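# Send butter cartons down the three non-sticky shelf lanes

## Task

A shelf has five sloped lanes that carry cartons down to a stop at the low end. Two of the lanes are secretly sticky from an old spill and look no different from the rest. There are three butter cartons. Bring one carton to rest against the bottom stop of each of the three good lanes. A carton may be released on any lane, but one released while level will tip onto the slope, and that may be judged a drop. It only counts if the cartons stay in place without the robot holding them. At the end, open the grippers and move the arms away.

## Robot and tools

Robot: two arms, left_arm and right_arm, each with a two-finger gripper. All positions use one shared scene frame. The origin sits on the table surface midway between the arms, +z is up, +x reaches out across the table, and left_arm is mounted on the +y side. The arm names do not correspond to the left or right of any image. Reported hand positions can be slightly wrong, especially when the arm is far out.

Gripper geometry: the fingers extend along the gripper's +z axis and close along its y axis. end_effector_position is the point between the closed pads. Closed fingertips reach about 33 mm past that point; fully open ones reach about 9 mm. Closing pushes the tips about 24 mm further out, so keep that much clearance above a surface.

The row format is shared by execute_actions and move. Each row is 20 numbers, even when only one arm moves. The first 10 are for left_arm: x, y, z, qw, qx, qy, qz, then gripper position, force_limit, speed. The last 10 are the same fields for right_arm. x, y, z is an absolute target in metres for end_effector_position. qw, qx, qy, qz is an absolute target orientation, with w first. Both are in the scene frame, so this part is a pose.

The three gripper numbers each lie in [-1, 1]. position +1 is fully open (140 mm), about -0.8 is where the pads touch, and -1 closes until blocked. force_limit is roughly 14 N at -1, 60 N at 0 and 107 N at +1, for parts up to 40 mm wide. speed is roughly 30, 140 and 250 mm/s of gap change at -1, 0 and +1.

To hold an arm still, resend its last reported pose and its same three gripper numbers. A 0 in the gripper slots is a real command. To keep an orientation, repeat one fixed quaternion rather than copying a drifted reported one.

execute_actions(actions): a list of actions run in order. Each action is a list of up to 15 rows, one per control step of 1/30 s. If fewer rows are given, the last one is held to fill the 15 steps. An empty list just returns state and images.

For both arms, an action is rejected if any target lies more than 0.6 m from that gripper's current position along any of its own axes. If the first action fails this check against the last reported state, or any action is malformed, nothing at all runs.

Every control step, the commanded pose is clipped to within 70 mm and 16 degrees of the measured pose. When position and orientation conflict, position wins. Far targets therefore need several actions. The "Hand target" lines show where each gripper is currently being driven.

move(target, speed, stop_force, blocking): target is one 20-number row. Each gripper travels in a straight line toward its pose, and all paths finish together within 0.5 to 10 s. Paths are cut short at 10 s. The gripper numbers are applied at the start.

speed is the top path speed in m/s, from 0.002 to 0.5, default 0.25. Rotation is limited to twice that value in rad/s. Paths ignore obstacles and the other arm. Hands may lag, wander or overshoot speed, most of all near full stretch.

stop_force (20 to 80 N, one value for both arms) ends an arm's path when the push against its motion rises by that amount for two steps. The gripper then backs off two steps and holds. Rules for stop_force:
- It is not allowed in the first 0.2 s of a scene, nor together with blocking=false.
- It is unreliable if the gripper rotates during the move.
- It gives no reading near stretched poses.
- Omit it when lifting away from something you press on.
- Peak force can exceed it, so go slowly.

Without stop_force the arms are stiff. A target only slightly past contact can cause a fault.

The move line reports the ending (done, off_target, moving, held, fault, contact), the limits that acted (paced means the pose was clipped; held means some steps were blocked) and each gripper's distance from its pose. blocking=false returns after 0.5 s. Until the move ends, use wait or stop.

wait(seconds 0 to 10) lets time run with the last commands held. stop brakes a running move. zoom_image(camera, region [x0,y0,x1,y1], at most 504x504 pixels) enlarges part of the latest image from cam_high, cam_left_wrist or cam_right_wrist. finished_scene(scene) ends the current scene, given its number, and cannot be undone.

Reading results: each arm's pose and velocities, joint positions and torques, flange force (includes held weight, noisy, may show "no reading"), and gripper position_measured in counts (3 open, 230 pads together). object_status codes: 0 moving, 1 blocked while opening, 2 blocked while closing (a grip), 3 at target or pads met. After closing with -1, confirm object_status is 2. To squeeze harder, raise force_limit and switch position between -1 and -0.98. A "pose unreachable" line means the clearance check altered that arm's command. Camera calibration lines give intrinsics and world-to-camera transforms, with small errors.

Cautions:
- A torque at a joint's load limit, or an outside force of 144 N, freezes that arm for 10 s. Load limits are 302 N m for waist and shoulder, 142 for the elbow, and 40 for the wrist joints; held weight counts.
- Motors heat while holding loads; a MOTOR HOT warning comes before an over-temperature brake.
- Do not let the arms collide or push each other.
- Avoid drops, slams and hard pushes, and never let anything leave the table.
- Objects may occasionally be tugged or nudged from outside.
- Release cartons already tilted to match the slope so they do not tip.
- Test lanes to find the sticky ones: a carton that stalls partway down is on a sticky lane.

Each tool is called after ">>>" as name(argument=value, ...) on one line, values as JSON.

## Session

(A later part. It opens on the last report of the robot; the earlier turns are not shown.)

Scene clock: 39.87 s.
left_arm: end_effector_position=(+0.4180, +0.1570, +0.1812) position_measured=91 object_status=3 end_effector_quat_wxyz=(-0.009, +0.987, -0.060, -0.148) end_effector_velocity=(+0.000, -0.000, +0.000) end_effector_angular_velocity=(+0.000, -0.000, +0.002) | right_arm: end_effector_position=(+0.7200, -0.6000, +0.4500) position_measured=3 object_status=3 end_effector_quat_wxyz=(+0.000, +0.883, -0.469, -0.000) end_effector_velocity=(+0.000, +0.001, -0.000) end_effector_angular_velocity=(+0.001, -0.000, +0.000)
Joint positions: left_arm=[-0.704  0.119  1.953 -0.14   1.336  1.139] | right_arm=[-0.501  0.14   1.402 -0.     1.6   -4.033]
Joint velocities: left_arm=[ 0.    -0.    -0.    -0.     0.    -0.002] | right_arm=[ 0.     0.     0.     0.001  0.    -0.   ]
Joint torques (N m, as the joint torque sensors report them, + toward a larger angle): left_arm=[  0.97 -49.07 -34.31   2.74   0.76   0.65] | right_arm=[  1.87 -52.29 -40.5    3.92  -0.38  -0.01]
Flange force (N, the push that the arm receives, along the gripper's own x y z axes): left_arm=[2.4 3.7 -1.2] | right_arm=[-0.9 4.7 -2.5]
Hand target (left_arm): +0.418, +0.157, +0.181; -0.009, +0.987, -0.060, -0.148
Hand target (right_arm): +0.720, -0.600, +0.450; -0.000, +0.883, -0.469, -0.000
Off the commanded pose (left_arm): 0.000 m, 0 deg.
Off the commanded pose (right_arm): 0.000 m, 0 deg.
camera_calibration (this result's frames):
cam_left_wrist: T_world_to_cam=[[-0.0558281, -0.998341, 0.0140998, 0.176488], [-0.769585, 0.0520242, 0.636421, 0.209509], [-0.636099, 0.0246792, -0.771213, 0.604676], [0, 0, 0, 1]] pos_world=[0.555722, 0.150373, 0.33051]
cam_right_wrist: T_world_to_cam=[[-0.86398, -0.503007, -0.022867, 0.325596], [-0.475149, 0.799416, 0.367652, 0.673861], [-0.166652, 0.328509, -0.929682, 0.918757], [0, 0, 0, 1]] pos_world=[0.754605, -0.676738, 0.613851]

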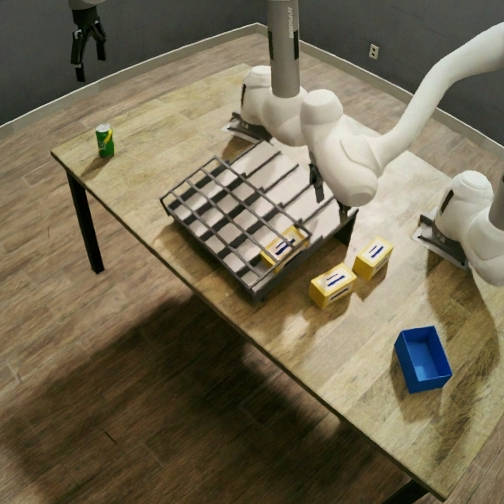

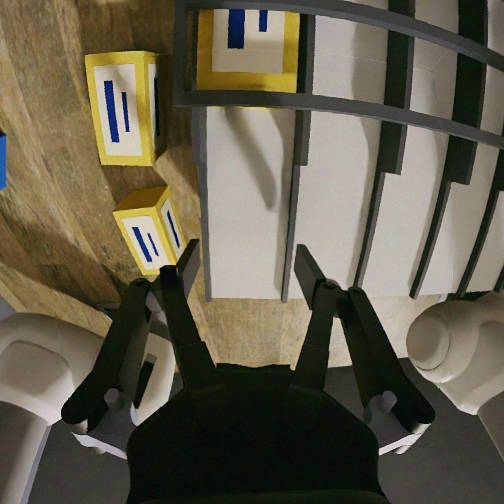

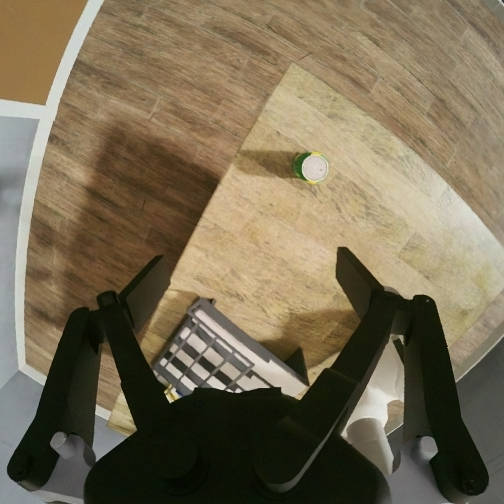

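>>> move(target=[0.4,0.2,0.24,0,0.997,-0.03,-0.07,0.3,-0.3,0,0.72,-0.6,0.45,0,0.883,-0.469,0,1,0,0])

>>> move(target=[0.36,0.305,0.19,0,1,0.02,0,0.3,-0.3,0,0.72,-0.6,0.45,0,0.883,-0.469,0,1,0,0])

>>> move(target=[0.36,0.305,0.11,0,1,0.02,0,0.25,-0.3,0,0.72,-0.6,0.45,0,0.883,-0.469,0,1,0,0], speed=0.2)

Scene clock: 45.27 s.
left_arm: end_effector_position=(+0.4000, +0.2000, +0.2399) position_measured=91 object_status=3 end_effector_quat_wxyz=(+0.000, +0.997, -0.030, -0.070) end_effector_velocity=(+0.000, -0.000, +0.001) end_effector_angular_velocity=(-0.001, -0.001, +0.000) | right_arm: end_effector_position=(+0.7200, -0.6000, +0.4500) position_measured=3 object_status=3 end_effector_quat_wxyz=(+0.000, +0.883, -0.469, -0.000) end_effector_velocity=(+0.000, -0.001, -0.001) end_effector_angular_velocity=(-0.001, +0.002, -0.000)
Joint positions: left_arm=[-0.693 -0.07   2.011 -0.077  1.321  1.061] | right_arm=[-0.501  0.14   1.402 -0.     1.6   -4.033]
Joint velocities: left_arm=[ 0.    -0.001 -0.001 -0.     0.    -0.   ] | right_arm=[-0.     0.001 -0.    -0.002  0.     0.   ]
Joint torques (N m, as the joint torque sensors report them, + toward a larger angle): left_arm=[  1.1  -33.06 -37.6    3.09   0.56   0.78] | right_arm=[  1.57 -52.15 -40.43   3.96  -0.36  -0.03]
Flange force (N, the push that the arm receives, along the gripper's own x y z axes): left_arm=[2.2 5.2 0.1] | right_arm=[-1.3 4.5 -2.7]
Hand target (left_arm): +0.400, +0.200, +0.240; +0.000, +0.997, -0.030, -0.070
Hand target (right_arm): +0.720, -0.600, +0.450; -0.000, +0.883, -0.469, -0.000
Off the commanded pose (left_arm): 0.000 m, 0 deg.
Off the commanded pose (right_arm): 0.000 m, 0 deg.
move: done
camera_calibration (this result's frames):
cam_left_wrist: T_world_to_cam=[[0.00286371, -0.999588, 0.0285709, 0.190891], [-0.861319, 0.0120502, 0.507922, 0.231622], [-0.508057, -0.0260632, -0.860929, 0.617886], [0, 0, 0, 1]] pos_world=[0.512875, 0.204125, 0.408856]
cam_right_wrist: T_world_to_cam=[[-0.86398, -0.503007, -0.0228669, 0.325596], [-0.475149, 0.799416, 0.367652, 0.673861], [-0.166652, 0.328509, -0.929682, 0.918757], [0, 0, 0, 1]] pos_world=[0.754605, -0.676738, 0.613851]

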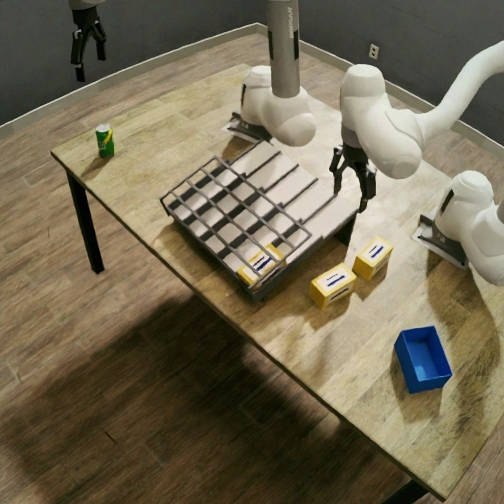

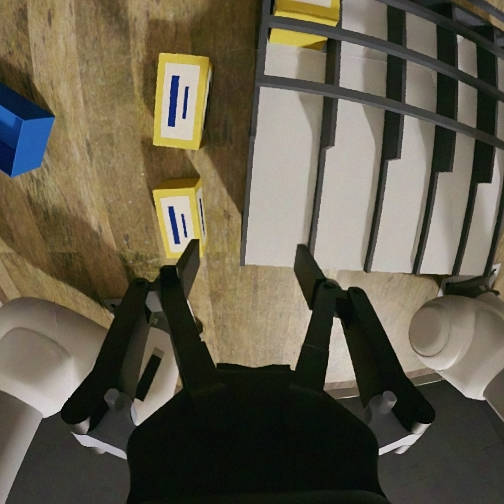

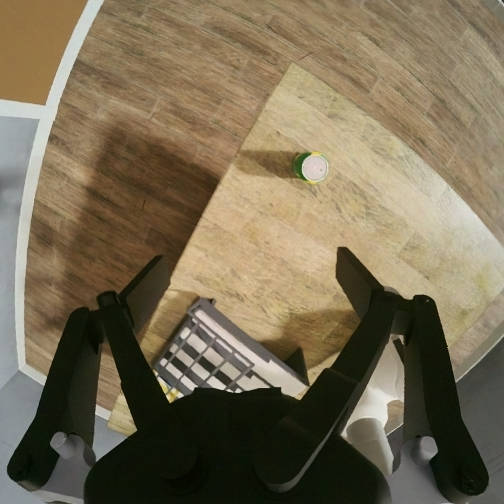

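Scene clock: 46.17 s.
left_arm: end_effector_position=(+0.3601, +0.3049, +0.1900) position_measured=91 object_status=3 end_effector_quat_wxyz=(+0.000, +1.000, +0.020, -0.000) end_effector_velocity=(-0.000, +0.000, -0.000) end_effector_angular_velocity=(-0.000, -0.000, +0.001) | right_arm: end_effector_position=(+0.7200, -0.6000, +0.4500) position_measured=3 object_status=3 end_effector_quat_wxyz=(+0.000, +0.883, -0.469, -0.000) end_effector_velocity=(+0.000, +0.000, +0.000) end_effector_angular_velocity=(+0.001, -0.001, +0.000)
Joint positions: left_arm=[-0.579 -0.256  2.25  -0.     1.147  1.052] | right_arm=[-0.501  0.14   1.402  0.     1.6   -4.033]
Joint velocities: left_arm=[ 0.001 -0.001  0.001 -0.    -0.001  0.   ] | right_arm=[ 0.     0.    -0.001  0.001 -0.    -0.   ]
Joint torques (N m, as the joint torque sensors report them, + toward a larger angle): left_arm=[  1.37 -12.43 -36.85   3.41   0.19   0.75] | right_arm=[  1.88 -51.6  -40.55   4.02  -0.24  -0.03]
Flange force (N, the push that the arm receives, along the gripper's own x y z axes): left_arm=[-0.5 6.4 -0.6] | right_arm=[-2.0 5.7 -2.3]
Hand target (left_arm): +0.360, +0.305, +0.190; +0.000, +1.000, +0.020, -0.000
Hand target (right_arm): +0.720, -0.600, +0.450; -0.000, +0.883, -0.469, -0.000
Off the commanded pose (left_arm): 0.000 m, 0 deg.
Off the commanded pose (right_arm): 0.000 m, 0 deg.
move: done
camera_calibration (this result's frames):
cam_left_wrist: T_world_to_cam=[[0.0983822, -0.994603, 0.0329635, 0.260567], [-0.920587, -0.078381, 0.38259, 0.293998], [-0.377942, -0.0679859, -0.92333, 0.535136], [0, 0, 0, 1]] pos_world=[0.447266, 0.318586, 0.373037]
cam_right_wrist: T_world_to_cam=[[-0.86398, -0.503007, -0.0228669, 0.325596], [-0.475149, 0.799415, 0.367652, 0.673861], [-0.166652, 0.328509, -0.929682, 0.918757], [0, 0, 0, 1]] pos_world=[0.754605, -0.676738, 0.613851]

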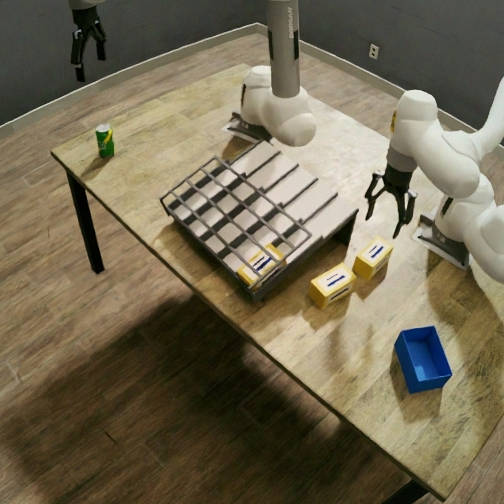

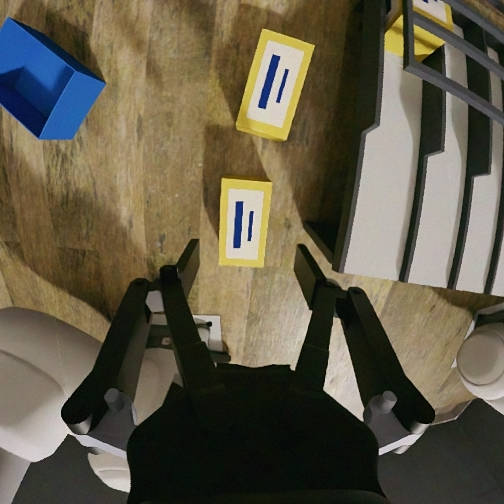

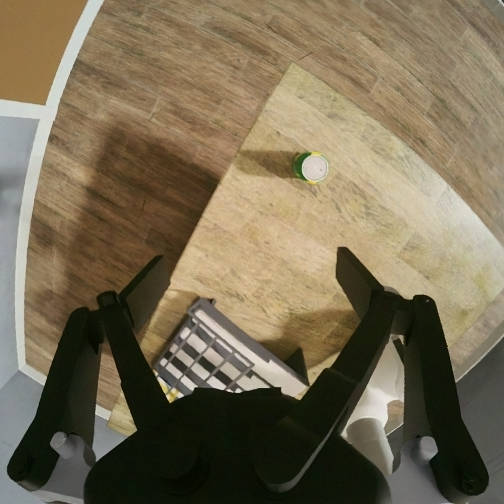

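Scene clock: 46.93 s.
left_arm: end_effector_position=(+0.3600, +0.3050, +0.1101) position_measured=98 object_status=3 end_effector_quat_wxyz=(+0.000, +1.000, +0.020, +0.000) end_effector_velocity=(+0.000, -0.000, +0.000) end_effector_angular_velocity=(-0.001, -0.001, +0.002) | right_arm: end_effector_position=(+0.7200, -0.6000, +0.4500) position_measured=3 object_status=3 end_effector_quat_wxyz=(+0.000, +0.883, -0.469, -0.000) end_effector_velocity=(-0.000, -0.000, -0.000) end_effector_angular_velocity=(-0.000, +0.001, -0.000)
Joint positions: left_arm=[-0.579 -0.17   2.352 -0.     0.959  1.052] | right_arm=[-0.501  0.14   1.402  0.     1.6   -4.033]
Joint velocities: left_arm=[ 0.    -0.    -0.    -0.    -0.001 -0.002] | right_arm=[ 0.    -0.     0.001 -0.001  0.     0.   ]
Joint torques (N m, as the joint torque sensors report them, + toward a larger angle): left_arm=[  1.38 -17.5  -32.79   3.09  -0.04   0.56] | right_arm=[  1.93 -52.25 -40.28   4.17  -0.29  -0.02]
Flange force (N, the push that the arm receives, along the gripper's own x y z axes): left_arm=[0.3 6.2 -0.9] | right_arm=[-0.8 4.7 -2.8]
Hand target (left_arm): +0.360, +0.305, +0.110; +0.000, +1.000, +0.020, -0.000
Hand target (right_arm): +0.720, -0.600, +0.450; +0.000, +0.883, -0.469, -0.000
Off the commanded pose (left_arm): 0.000 m, 0 deg.
Off the commanded pose (right_arm): 0.000 m, 0 deg.
move: done
camera_calibration (this result's frames):
cam_left_wrist: T_world_to_cam=[[0.0981966, -0.994626, 0.0328011, 0.263317], [-0.920658, -0.0782817, 0.382441, 0.324533], [-0.377818, -0.0677529, -0.923398, 0.461262], [0, 0, 0, 1]] pos_world=[0.4472, 0.318559, 0.293176]
cam_right_wrist: T_world_to_cam=[[-0.86398, -0.503007, -0.0228669, 0.325596], [-0.475149, 0.799415, 0.367652, 0.673861], [-0.166652, 0.328509, -0.929682, 0.918757], [0, 0, 0, 1]] pos_world=[0.754605, -0.676738, 0.613851]

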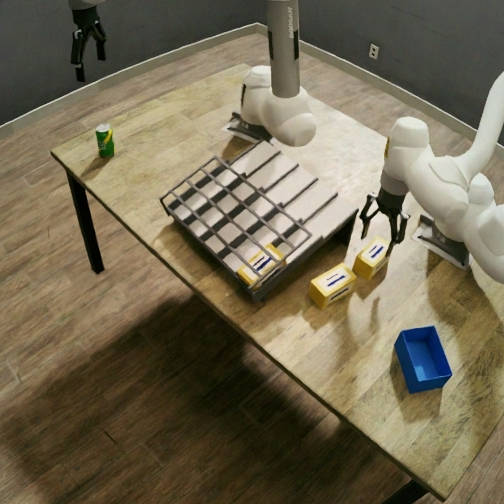

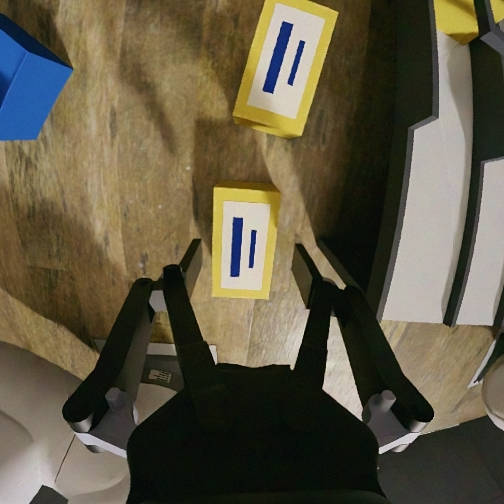

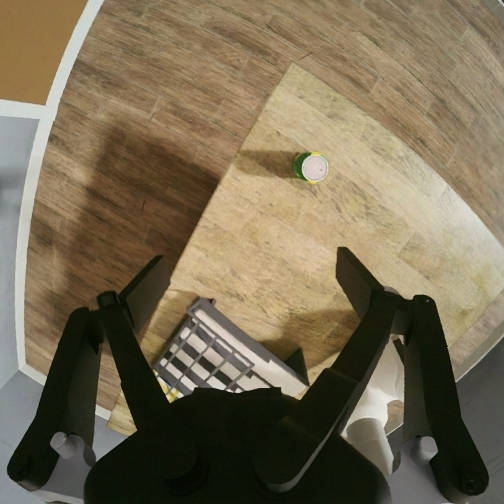

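>>> move(target=[0.352,0.308,0.05,0,1,0.002,0,0.3,-0.3,0,0.72,-0.6,0.45,0,0.883,-0.469,0,1,0,0], speed=0.1)

>>> execute_actions(actions=[[[0.352,0.308,0.05,0,1,0.002,0,-1,-0.3,0,0.72,-0.6,0.45,0,0.883,-0.469,0,1,0,0]]])

>>> move(target=[0.37,0.308,0.245,-0.009,0.987,-0.06,-0.148,-1,-0.3,0,0.72,-0.6,0.45,0,0.883,-0.469,0,1,0,0])

>>> move(target=[0.4085,0.0715,0.21,-0.009,0.987,-0.06,-0.148,-1,-0.3,0,0.72,-0.6,0.45,0,0.883,-0.469,0,1,0,0])

>>> move(target=[0.4085,0.0715,0.181,-0.009,0.987,-0.06,-0.148,-1,-0.3,0,0.72,-0.6,0.45,0,0.883,-0.469,0,1,0,0], speed=0.03, stop_force=20)

Scene clock: 53.30 s.
left_arm: end_effector_position=(+0.3520, +0.3080, +0.0501) position_measured=91 object_status=3 end_effector_quat_wxyz=(+0.000, +1.000, +0.002, +0.000) end_effector_velocity=(-0.000, +0.000, -0.000) end_effector_angular_velocity=(-0.000, +0.000, +0.002) | right_arm: end_effector_position=(+0.7200, -0.6000, +0.4500) position_measured=3 object_status=3 end_effector_quat_wxyz=(+0.000, +0.883, -0.469, -0.000) end_effector_velocity=(+0.000, -0.000, +0.000) end_effector_angular_velocity=(-0.001, -0.000, -0.000)
Joint positions: left_arm=[-0.582 -0.096  2.431 -0.     0.806  1.085] | right_arm=[-0.501  0.14   1.402  0.     1.6   -4.033]
Joint velocities: left_arm=[ 0.001  0.     0.    -0.    -0.    -0.   ] | right_arm=[ 0.     0.    -0.001 -0.001  0.     0.   ]
Joint torques (N m, as the joint torque sensors report them, + toward a larger angle): left_arm=[  2.57 -20.33 -29.48   2.5    0.14   0.53] | right_arm=[  1.27 -52.21 -40.27   3.8   -0.31  -0.05]
Flange force (N, the push that the arm receives, along the gripper's own x y z axes): left_arm=[-3.1 8.2 0.0] | right_arm=[-1.6 3.9 -2.9]
Hand target (left_arm): +0.352, +0.308, +0.050; +0.000, +1.000, +0.002, -0.000
Hand target (right_arm): +0.720, -0.600, +0.450; -0.000, +0.883, -0.469, -0.000
Off the commanded pose (left_arm): 0.000 m, 0 deg.
Off the commanded pose (right_arm): 0.000 m, 0 deg.
move: done
camera_calibration (this result's frames):
cam_left_wrist: T_world_to_cam=[[0.0624189, -0.997511, 0.0327919, 0.282558], [-0.922857, -0.0451737, 0.382486, 0.330935], [-0.380052, -0.0541365, -0.923379, 0.399603], [0, 0, 0, 1]] pos_world=[0.439638, 0.318437, 0.233142]
cam_right_wrist: T_world_to_cam=[[-0.86398, -0.503007, -0.0228669, 0.325596], [-0.475149, 0.799416, 0.367652, 0.673861], [-0.166652, 0.328509, -0.929682, 0.918757], [0, 0, 0, 1]] pos_world=[0.754605, -0.676738, 0.613851]

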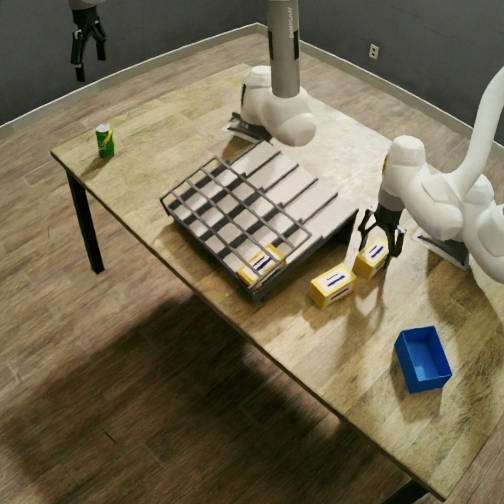

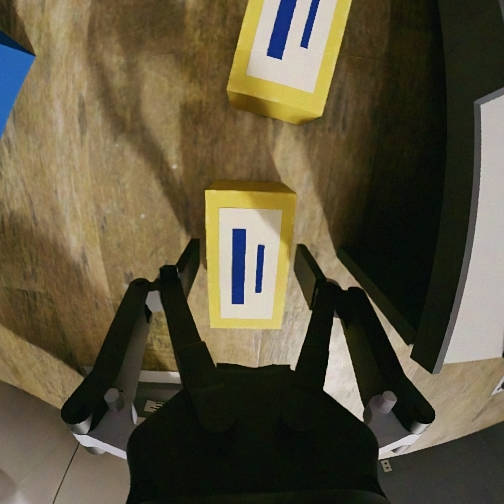

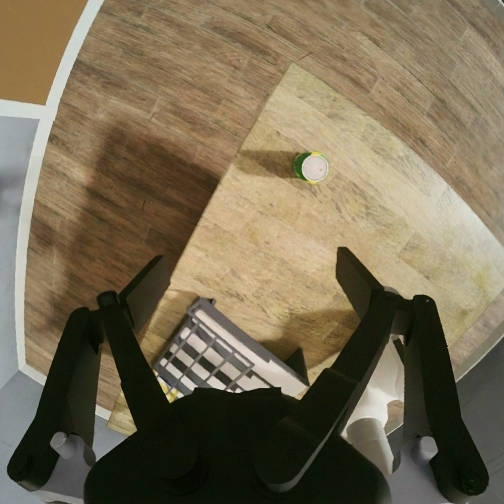

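Scene clock: 53.80 s.
left_arm: end_effector_position=(+0.3520, +0.3080, +0.0500) position_measured=136 object_status=2 end_effector_quat_wxyz=(+0.000, +1.000, +0.002, -0.000) end_effector_velocity=(+0.000, -0.000, +0.000) end_effector_angular_velocity=(-0.001, +0.000, +0.001) | right_arm: end_effector_position=(+0.7200, -0.6000, +0.4500) position_measured=3 object_status=3 end_effector_quat_wxyz=(+0.000, +0.883, -0.469, -0.000) end_effector_velocity=(+0.000, -0.000, -0.001) end_effector_angular_velocity=(-0.000, +0.001, +0.001)
Joint positions: left_arm=[-0.582 -0.095  2.431 -0.     0.806  1.085] | right_arm=[-0.501  0.14   1.402 -0.     1.6   -4.033]
Joint velocities: left_arm=[-0.     0.    -0.001 -0.001  0.    -0.   ] | right_arm=[ 0.     0.001  0.    -0.    -0.    -0.   ]
Joint torques (N m, as the joint torque sensors report them, + toward a larger angle): left_arm=[ -0.5   -7.87 -18.61   2.12  -1.73   0.97] | right_arm=[  2.11 -51.53 -40.28   4.05  -0.6   -0.22]
Flange force (N, the push that the arm receives, along the gripper's own x y z axes): left_arm=[-5.1 -0.6 -37.4] | right_arm=[-1.5 5.3 -3.3]
Hand target (left_arm): +0.352, +0.308, +0.050; +0.000, +1.000, +0.002, -0.000
Hand target (right_arm): +0.720, -0.600, +0.450; +0.000, +0.883, -0.469, -0.000
Off the commanded pose (left_arm): 0.000 m, 0 deg.
Off the commanded pose (right_arm): 0.000 m, 0 deg.
camera_calibration (this result's frames):
cam_left_wrist: T_world_to_cam=[[0.0624423, -0.997511, 0.0327678, 0.282561], [-0.92284, -0.0452024, 0.382523, 0.330941], [-0.380089, -0.054125, -0.923365, 0.399562], [0, 0, 0, 1]] pos_world=[0.439631, 0.318443, 0.23309]
cam_right_wrist: T_world_to_cam=[[-0.86398, -0.503007, -0.0228668, 0.325596], [-0.475149, 0.799416, 0.367652, 0.673861], [-0.166652, 0.328509, -0.929682, 0.918757], [0, 0, 0, 1]] pos_world=[0.754605, -0.676738, 0.613851]

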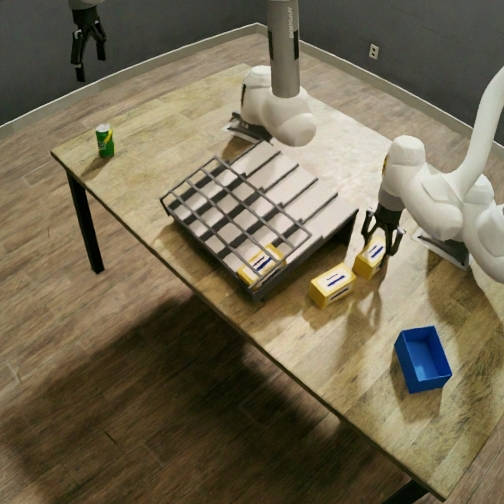

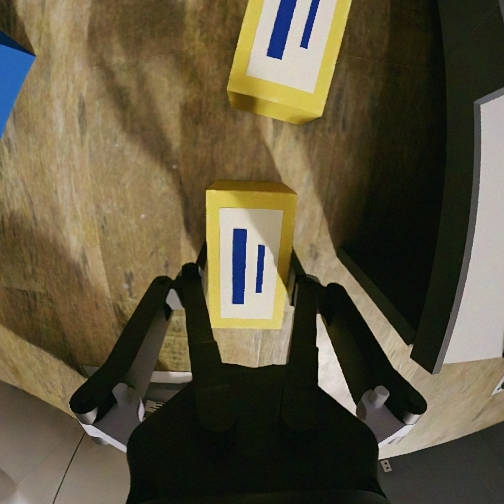

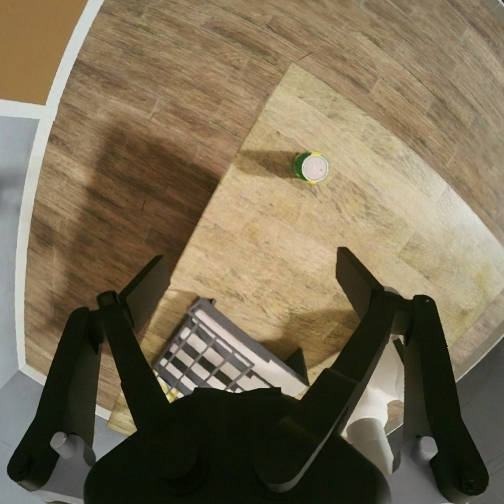

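Scene clock: 55.00 s.
left_arm: end_effector_position=(+0.3699, +0.3080, +0.2450) position_measured=136 object_status=2 end_effector_quat_wxyz=(-0.009, +0.987, -0.060, -0.148) end_effector_velocity=(-0.000, -0.000, +0.000) end_effector_angular_velocity=(-0.000, +0.000, -0.000) | right_arm: end_effector_position=(+0.7200, -0.6000, +0.4500) position_measured=3 object_status=3 end_effector_quat_wxyz=(+0.000, +0.883, -0.469, -0.000) end_effector_velocity=(-0.000, -0.000, +0.000) end_effector_angular_velocity=(-0.000, +0.000, -0.000)
Joint positions: left_arm=[-0.488 -0.102  2.051 -0.077  1.481  1.322] | right_arm=[-0.501  0.14   1.402  0.     1.6   -4.033]
Joint velocities: left_arm=[ 0.    -0.    -0.    -0.     0.001  0.   ] | right_arm=[-0. -0. -0. -0.  0.  0.]
Joint torques (N m, as the joint torque sensors report them, + toward a larger angle): left_arm=[  1.04 -29.67 -40.3    3.19   1.56   0.67] | right_arm=[  2.11 -51.61 -40.77   4.08  -0.56  -0.21]
Flange force (N, the push that the arm receives, along the gripper's own x y z axes): left_arm=[1.4 3.2 6.3] | right_arm=[-2.3 6.0 -2.5]
Hand target (left_arm): +0.370, +0.308, +0.245; -0.009, +0.987, -0.060, -0.148
Hand target (right_arm): +0.720, -0.600, +0.450; -0.000, +0.883, -0.469, -0.000
Off the commanded pose (left_arm): 0.000 m, 0 deg.
Off the commanded pose (right_arm): 0.000 m, 0 deg.
move: done
camera_calibration (this result's frames):
cam_left_wrist: T_world_to_cam=[[-0.0557478, -0.998352, 0.0136274, 0.323742], [-0.769559, 0.0516599, 0.636483, 0.124165], [-0.636138, 0.0249954, -0.77117, 0.61949], [0, 0, 0, 1]] pos_world=[0.507682, 0.30131, 0.394291]
cam_right_wrist: T_world_to_cam=[[-0.86398, -0.503007, -0.0228669, 0.325596], [-0.475149, 0.799415, 0.367652, 0.673861], [-0.166652, 0.328509, -0.929682, 0.918757], [0, 0, 0, 1]] pos_world=[0.754605, -0.676738, 0.613851]

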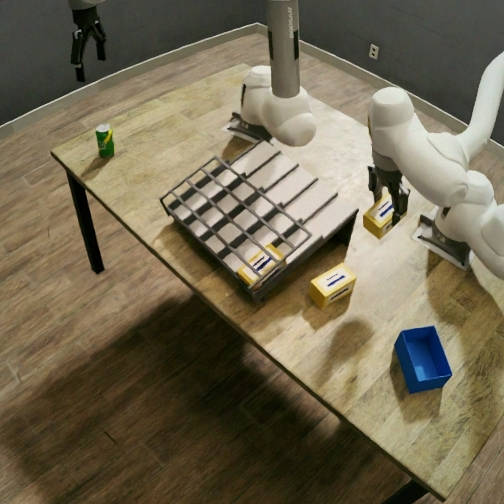

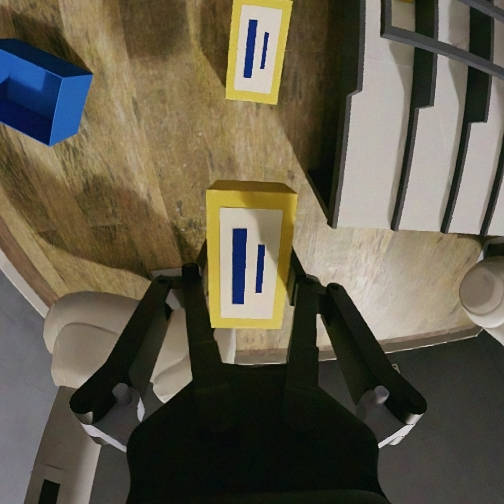

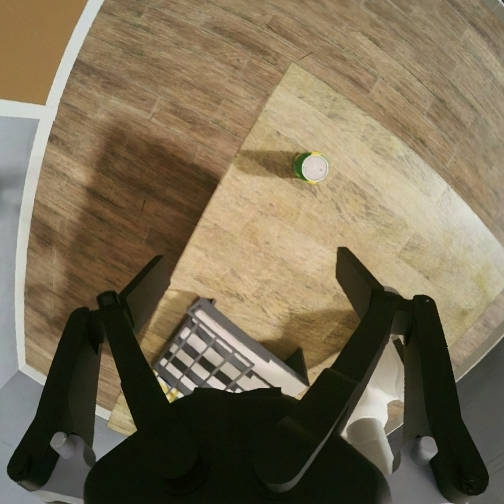

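Scene clock: 56.37 s.
left_arm: end_effector_position=(+0.4085, +0.0716, +0.2101) position_measured=136 object_status=2 end_effector_quat_wxyz=(-0.009, +0.987, -0.060, -0.148) end_effector_velocity=(-0.001, -0.000, -0.001) end_effector_angular_velocity=(+0.000, +0.001, -0.001) | right_arm: end_effector_position=(+0.7200, -0.6000, +0.4500) position_measured=3 object_status=3 end_effector_quat_wxyz=(-0.000, +0.883, -0.469, -0.000) end_effector_velocity=(+0.001, +0.001, +0.001) end_effector_angular_velocity=(+0.002, -0.002, +0.001)
Joint positions: left_arm=[-0.829  0.159  1.848 -0.171  1.383  1.016] | right_arm=[-0.501  0.14   1.402  0.     1.6   -4.033]
Joint velocities: left_arm=[-0.001  0.001  0.001 -0.    -0.    -0.   ] | right_arm=[ 0.    -0.    -0.001  0.002  0.    -0.   ]
Joint torques (N m, as the joint torque sensors report them, + toward a larger angle): left_arm=[  0.77 -57.95 -37.25   2.72   1.24   0.45] | right_arm=[  0.96 -52.27 -40.54   4.11  -0.42  -0.14]
Flange force (N, the push that the arm receives, along the gripper's own x y z axes): left_arm=[5.5 4.8 3.6] | right_arm=[-2.1 3.6 -2.7]
Hand target (left_arm): +0.409, +0.072, +0.210; -0.009, +0.987, -0.060, -0.148
Hand target (right_arm): +0.720, -0.600, +0.450; -0.000, +0.883, -0.469, -0.000
Off the commanded pose (left_arm): 0.000 m, 0 deg.
Off the commanded pose (right_arm): 0.000 m, 0 deg.
move: done
camera_calibration (this result's frames):
cam_left_wrist: T_world_to_cam=[[-0.0558348, -0.998341, 0.01406, 0.0903441], [-0.769718, 0.0520091, 0.636262, 0.188348], [-0.635938, 0.0247034, -0.771345, 0.622973], [0, 0, 0, 1]] pos_world=[0.546191, 0.0650089, 0.359417]
cam_right_wrist: T_world_to_cam=[[-0.86398, -0.503007, -0.022867, 0.325596], [-0.475149, 0.799415, 0.367652, 0.673861], [-0.166652, 0.328509, -0.929682, 0.918757], [0, 0, 0, 1]] pos_world=[0.754605, -0.676738, 0.613851]

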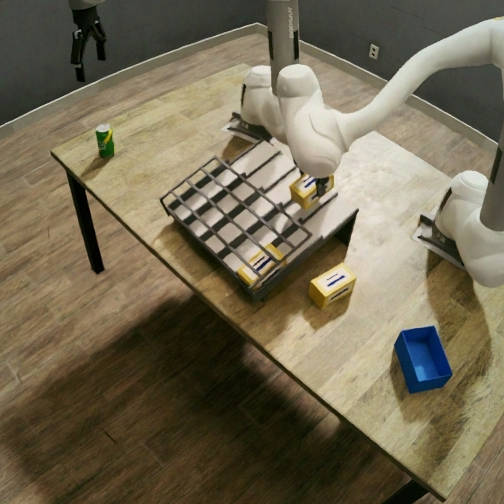

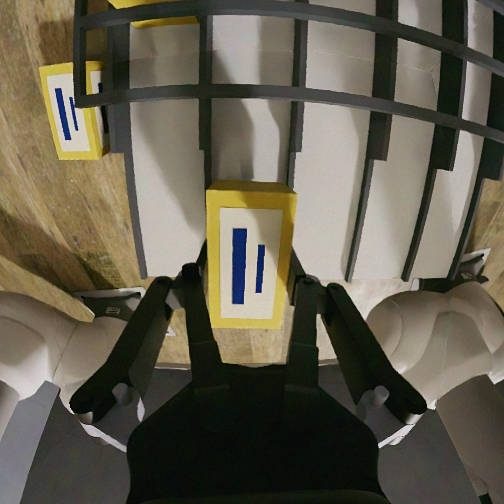

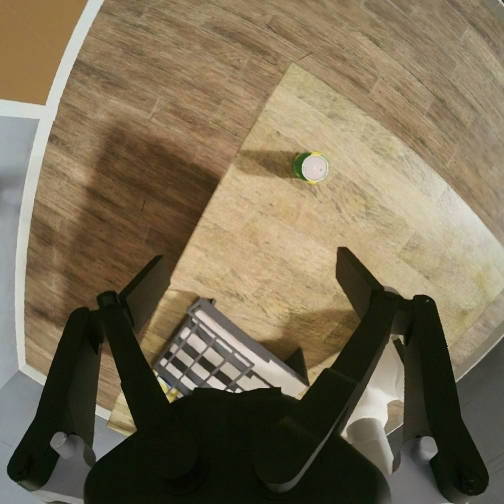

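Scene clock: 57.70 s.
left_arm: end_effector_position=(+0.4086, +0.0714, +0.1813) position_measured=136 object_status=2 end_effector_quat_wxyz=(-0.009, +0.987, -0.060, -0.148) end_effector_velocity=(+0.000, +0.000, +0.001) end_effector_angular_velocity=(+0.001, +0.000, +0.002) | right_arm: end_effector_position=(+0.7200, -0.6000, +0.4500) position_measured=3 object_status=3 end_effector_quat_wxyz=(+0.000, +0.883, -0.469, -0.000) end_effector_velocity=(-0.000, -0.000, -0.001) end_effector_angular_velocity=(-0.000, +0.002, +0.000)
Joint positions: left_arm=[-0.829  0.181  1.879 -0.173  1.331  1.026] | right_arm=[-0.501  0.14   1.402  0.     1.6   -4.033]
Joint velocities: left_arm=[ 0.    -0.    -0.001  0.     0.002 -0.002] | right_arm=[-0.     0.001  0.001 -0.001 -0.    -0.   ]
Joint torques (N m, as the joint torque sensors report them, + toward a larger angle): left_arm=[ -1.13 -42.86 -21.28   3.04   2.07   0.76] | right_arm=[  2.59 -52.64 -40.47   4.01  -0.39  -0.12]
Flange force (N, the push that the arm receives, along the gripper's own x y z axes): left_arm=[1.0 4.3 -23.5] | right_arm=[0.1 5.1 -2.4]
Hand target (left_arm): +0.409, +0.071, +0.181; -0.009, +0.987, -0.060, -0.148
Hand target (right_arm): +0.720, -0.600, +0.450; -0.000, +0.883, -0.469, -0.000
Off the commanded pose (left_arm): 0.000 m, 0 deg.
Off the commanded pose (right_arm): 0.000 m, 0 deg.
move: contact (left_arm)
camera_calibration (this result's frames):
cam_left_wrist: T_world_to_cam=[[-0.0558748, -0.998336, 0.0142684, 0.0905164], [-0.76963, 0.0521695, 0.636356, 0.206644], [-0.636041, 0.0245748, -0.771264, 0.600869], [0, 0, 0, 1]] pos_world=[0.546274, 0.064819, 0.330638]
cam_right_wrist: T_world_to_cam=[[-0.86398, -0.503007, -0.0228669, 0.325596], [-0.475149, 0.799415, 0.367653, 0.673861], [-0.166652, 0.328509, -0.929682, 0.918757], [0, 0, 0, 1]] pos_world=[0.754605, -0.676738, 0.613851]

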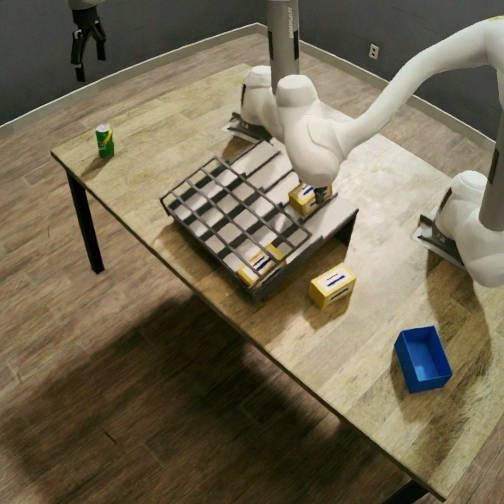

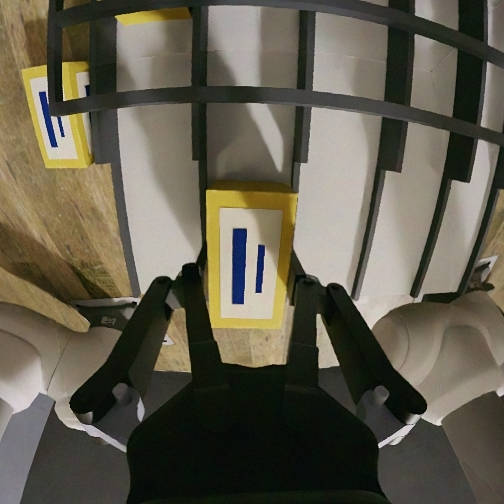

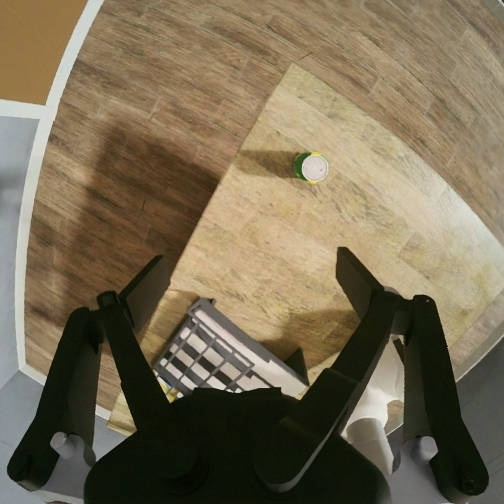

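>>> execute_actions(actions=[[[0.4085,0.0715,0.182,-0.009,0.987,-0.06,-0.148,0.3,-0.3,0,0.72,-0.6,0.45,0,0.883,-0.469,0,1,0,0]]])

Scene clock: 59.23 s.
left_arm: end_effector_position=(+0.4085, +0.0715, +0.1820) position_measured=91 object_status=3 end_effector_quat_wxyz=(-0.009, +0.987, -0.060, -0.148) end_effector_velocity=(+0.000, -0.000, -0.000) end_effector_angular_velocity=(-0.001, -0.000, -0.001) | right_arm: end_effector_position=(+0.7200, -0.6000, +0.4500) position_measured=3 object_status=3 end_effector_quat_wxyz=(+0.000, +0.883, -0.469, -0.000) end_effector_velocity=(+0.000, -0.000, +0.000) end_effector_angular_velocity=(-0.000, -0.001, +0.000)
Joint positions: left_arm=[-0.829  0.181  1.879 -0.173  1.332  1.025] | right_arm=[-0.501  0.14   1.402 -0.     1.6   -4.033]
Joint velocities: left_arm=[ 0.     0.    -0.     0.    -0.001  0.002] | right_arm=[-0.     0.    -0.001 -0.    -0.    -0.   ]
Joint torques (N m, as the joint torque sensors report them, + toward a larger angle): left_arm=[  0.89 -55.13 -35.39   2.95   0.72   0.52] | right_arm=[  1.31 -52.79 -40.41   4.17  -0.33  -0.15]
Flange force (N, the push that the arm receives, along the gripper's own x y z axes): left_arm=[0.4 2.8 0.0] | right_arm=[-1.0 3.4 -2.8]
Hand target (left_arm): +0.409, +0.072, +0.182; -0.009, +0.987, -0.060, -0.148
Hand target (right_arm): +0.720, -0.600, +0.450; -0.000, +0.883, -0.469, -0.000
Off the commanded pose (left_arm): 0.000 m, 0 deg.
Off the commanded pose (right_arm): 0.000 m, 0 deg.
camera_calibration (this result's frames):
cam_left_wrist: T_world_to_cam=[[-0.0557554, -0.998344, 0.0141837, 0.0905168], [-0.769543, 0.0520199, 0.636473, 0.206093], [-0.636156, 0.0245718, -0.771169, 0.601375], [0, 0, 0, 1]] pos_world=[0.546213, 0.0648691, 0.331305]
cam_right_wrist: T_world_to_cam=[[-0.86398, -0.503007, -0.0228667, 0.325596], [-0.475149, 0.799416, 0.367652, 0.673861], [-0.166652, 0.328509, -0.929682, 0.918757], [0, 0, 0, 1]] pos_world=[0.754605, -0.676738, 0.613851]

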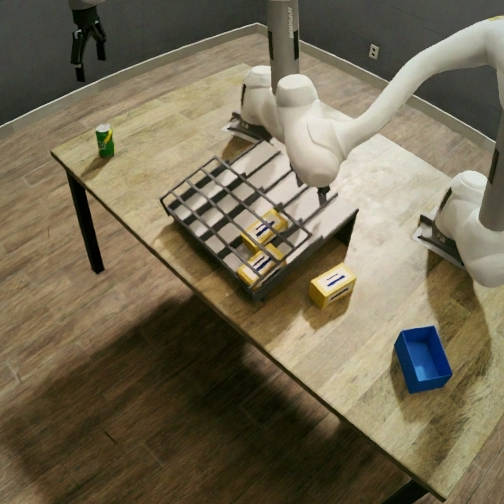

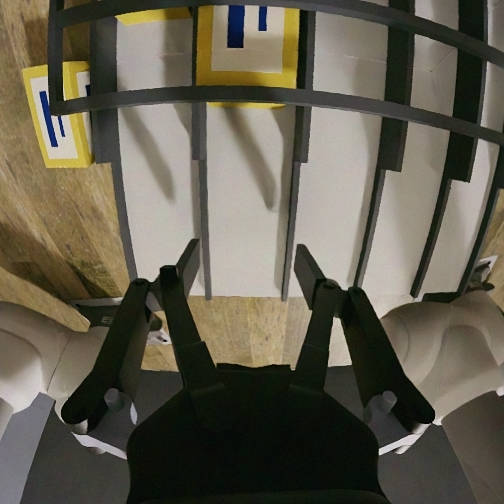

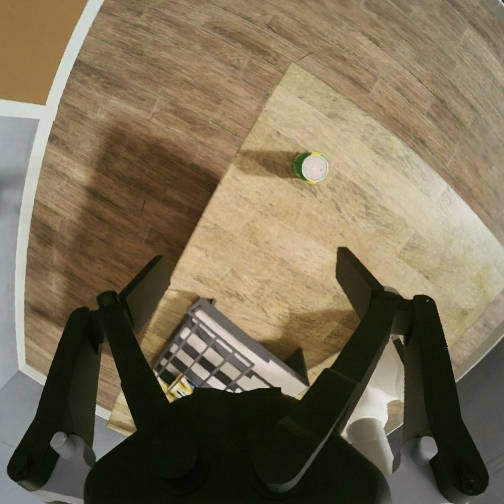

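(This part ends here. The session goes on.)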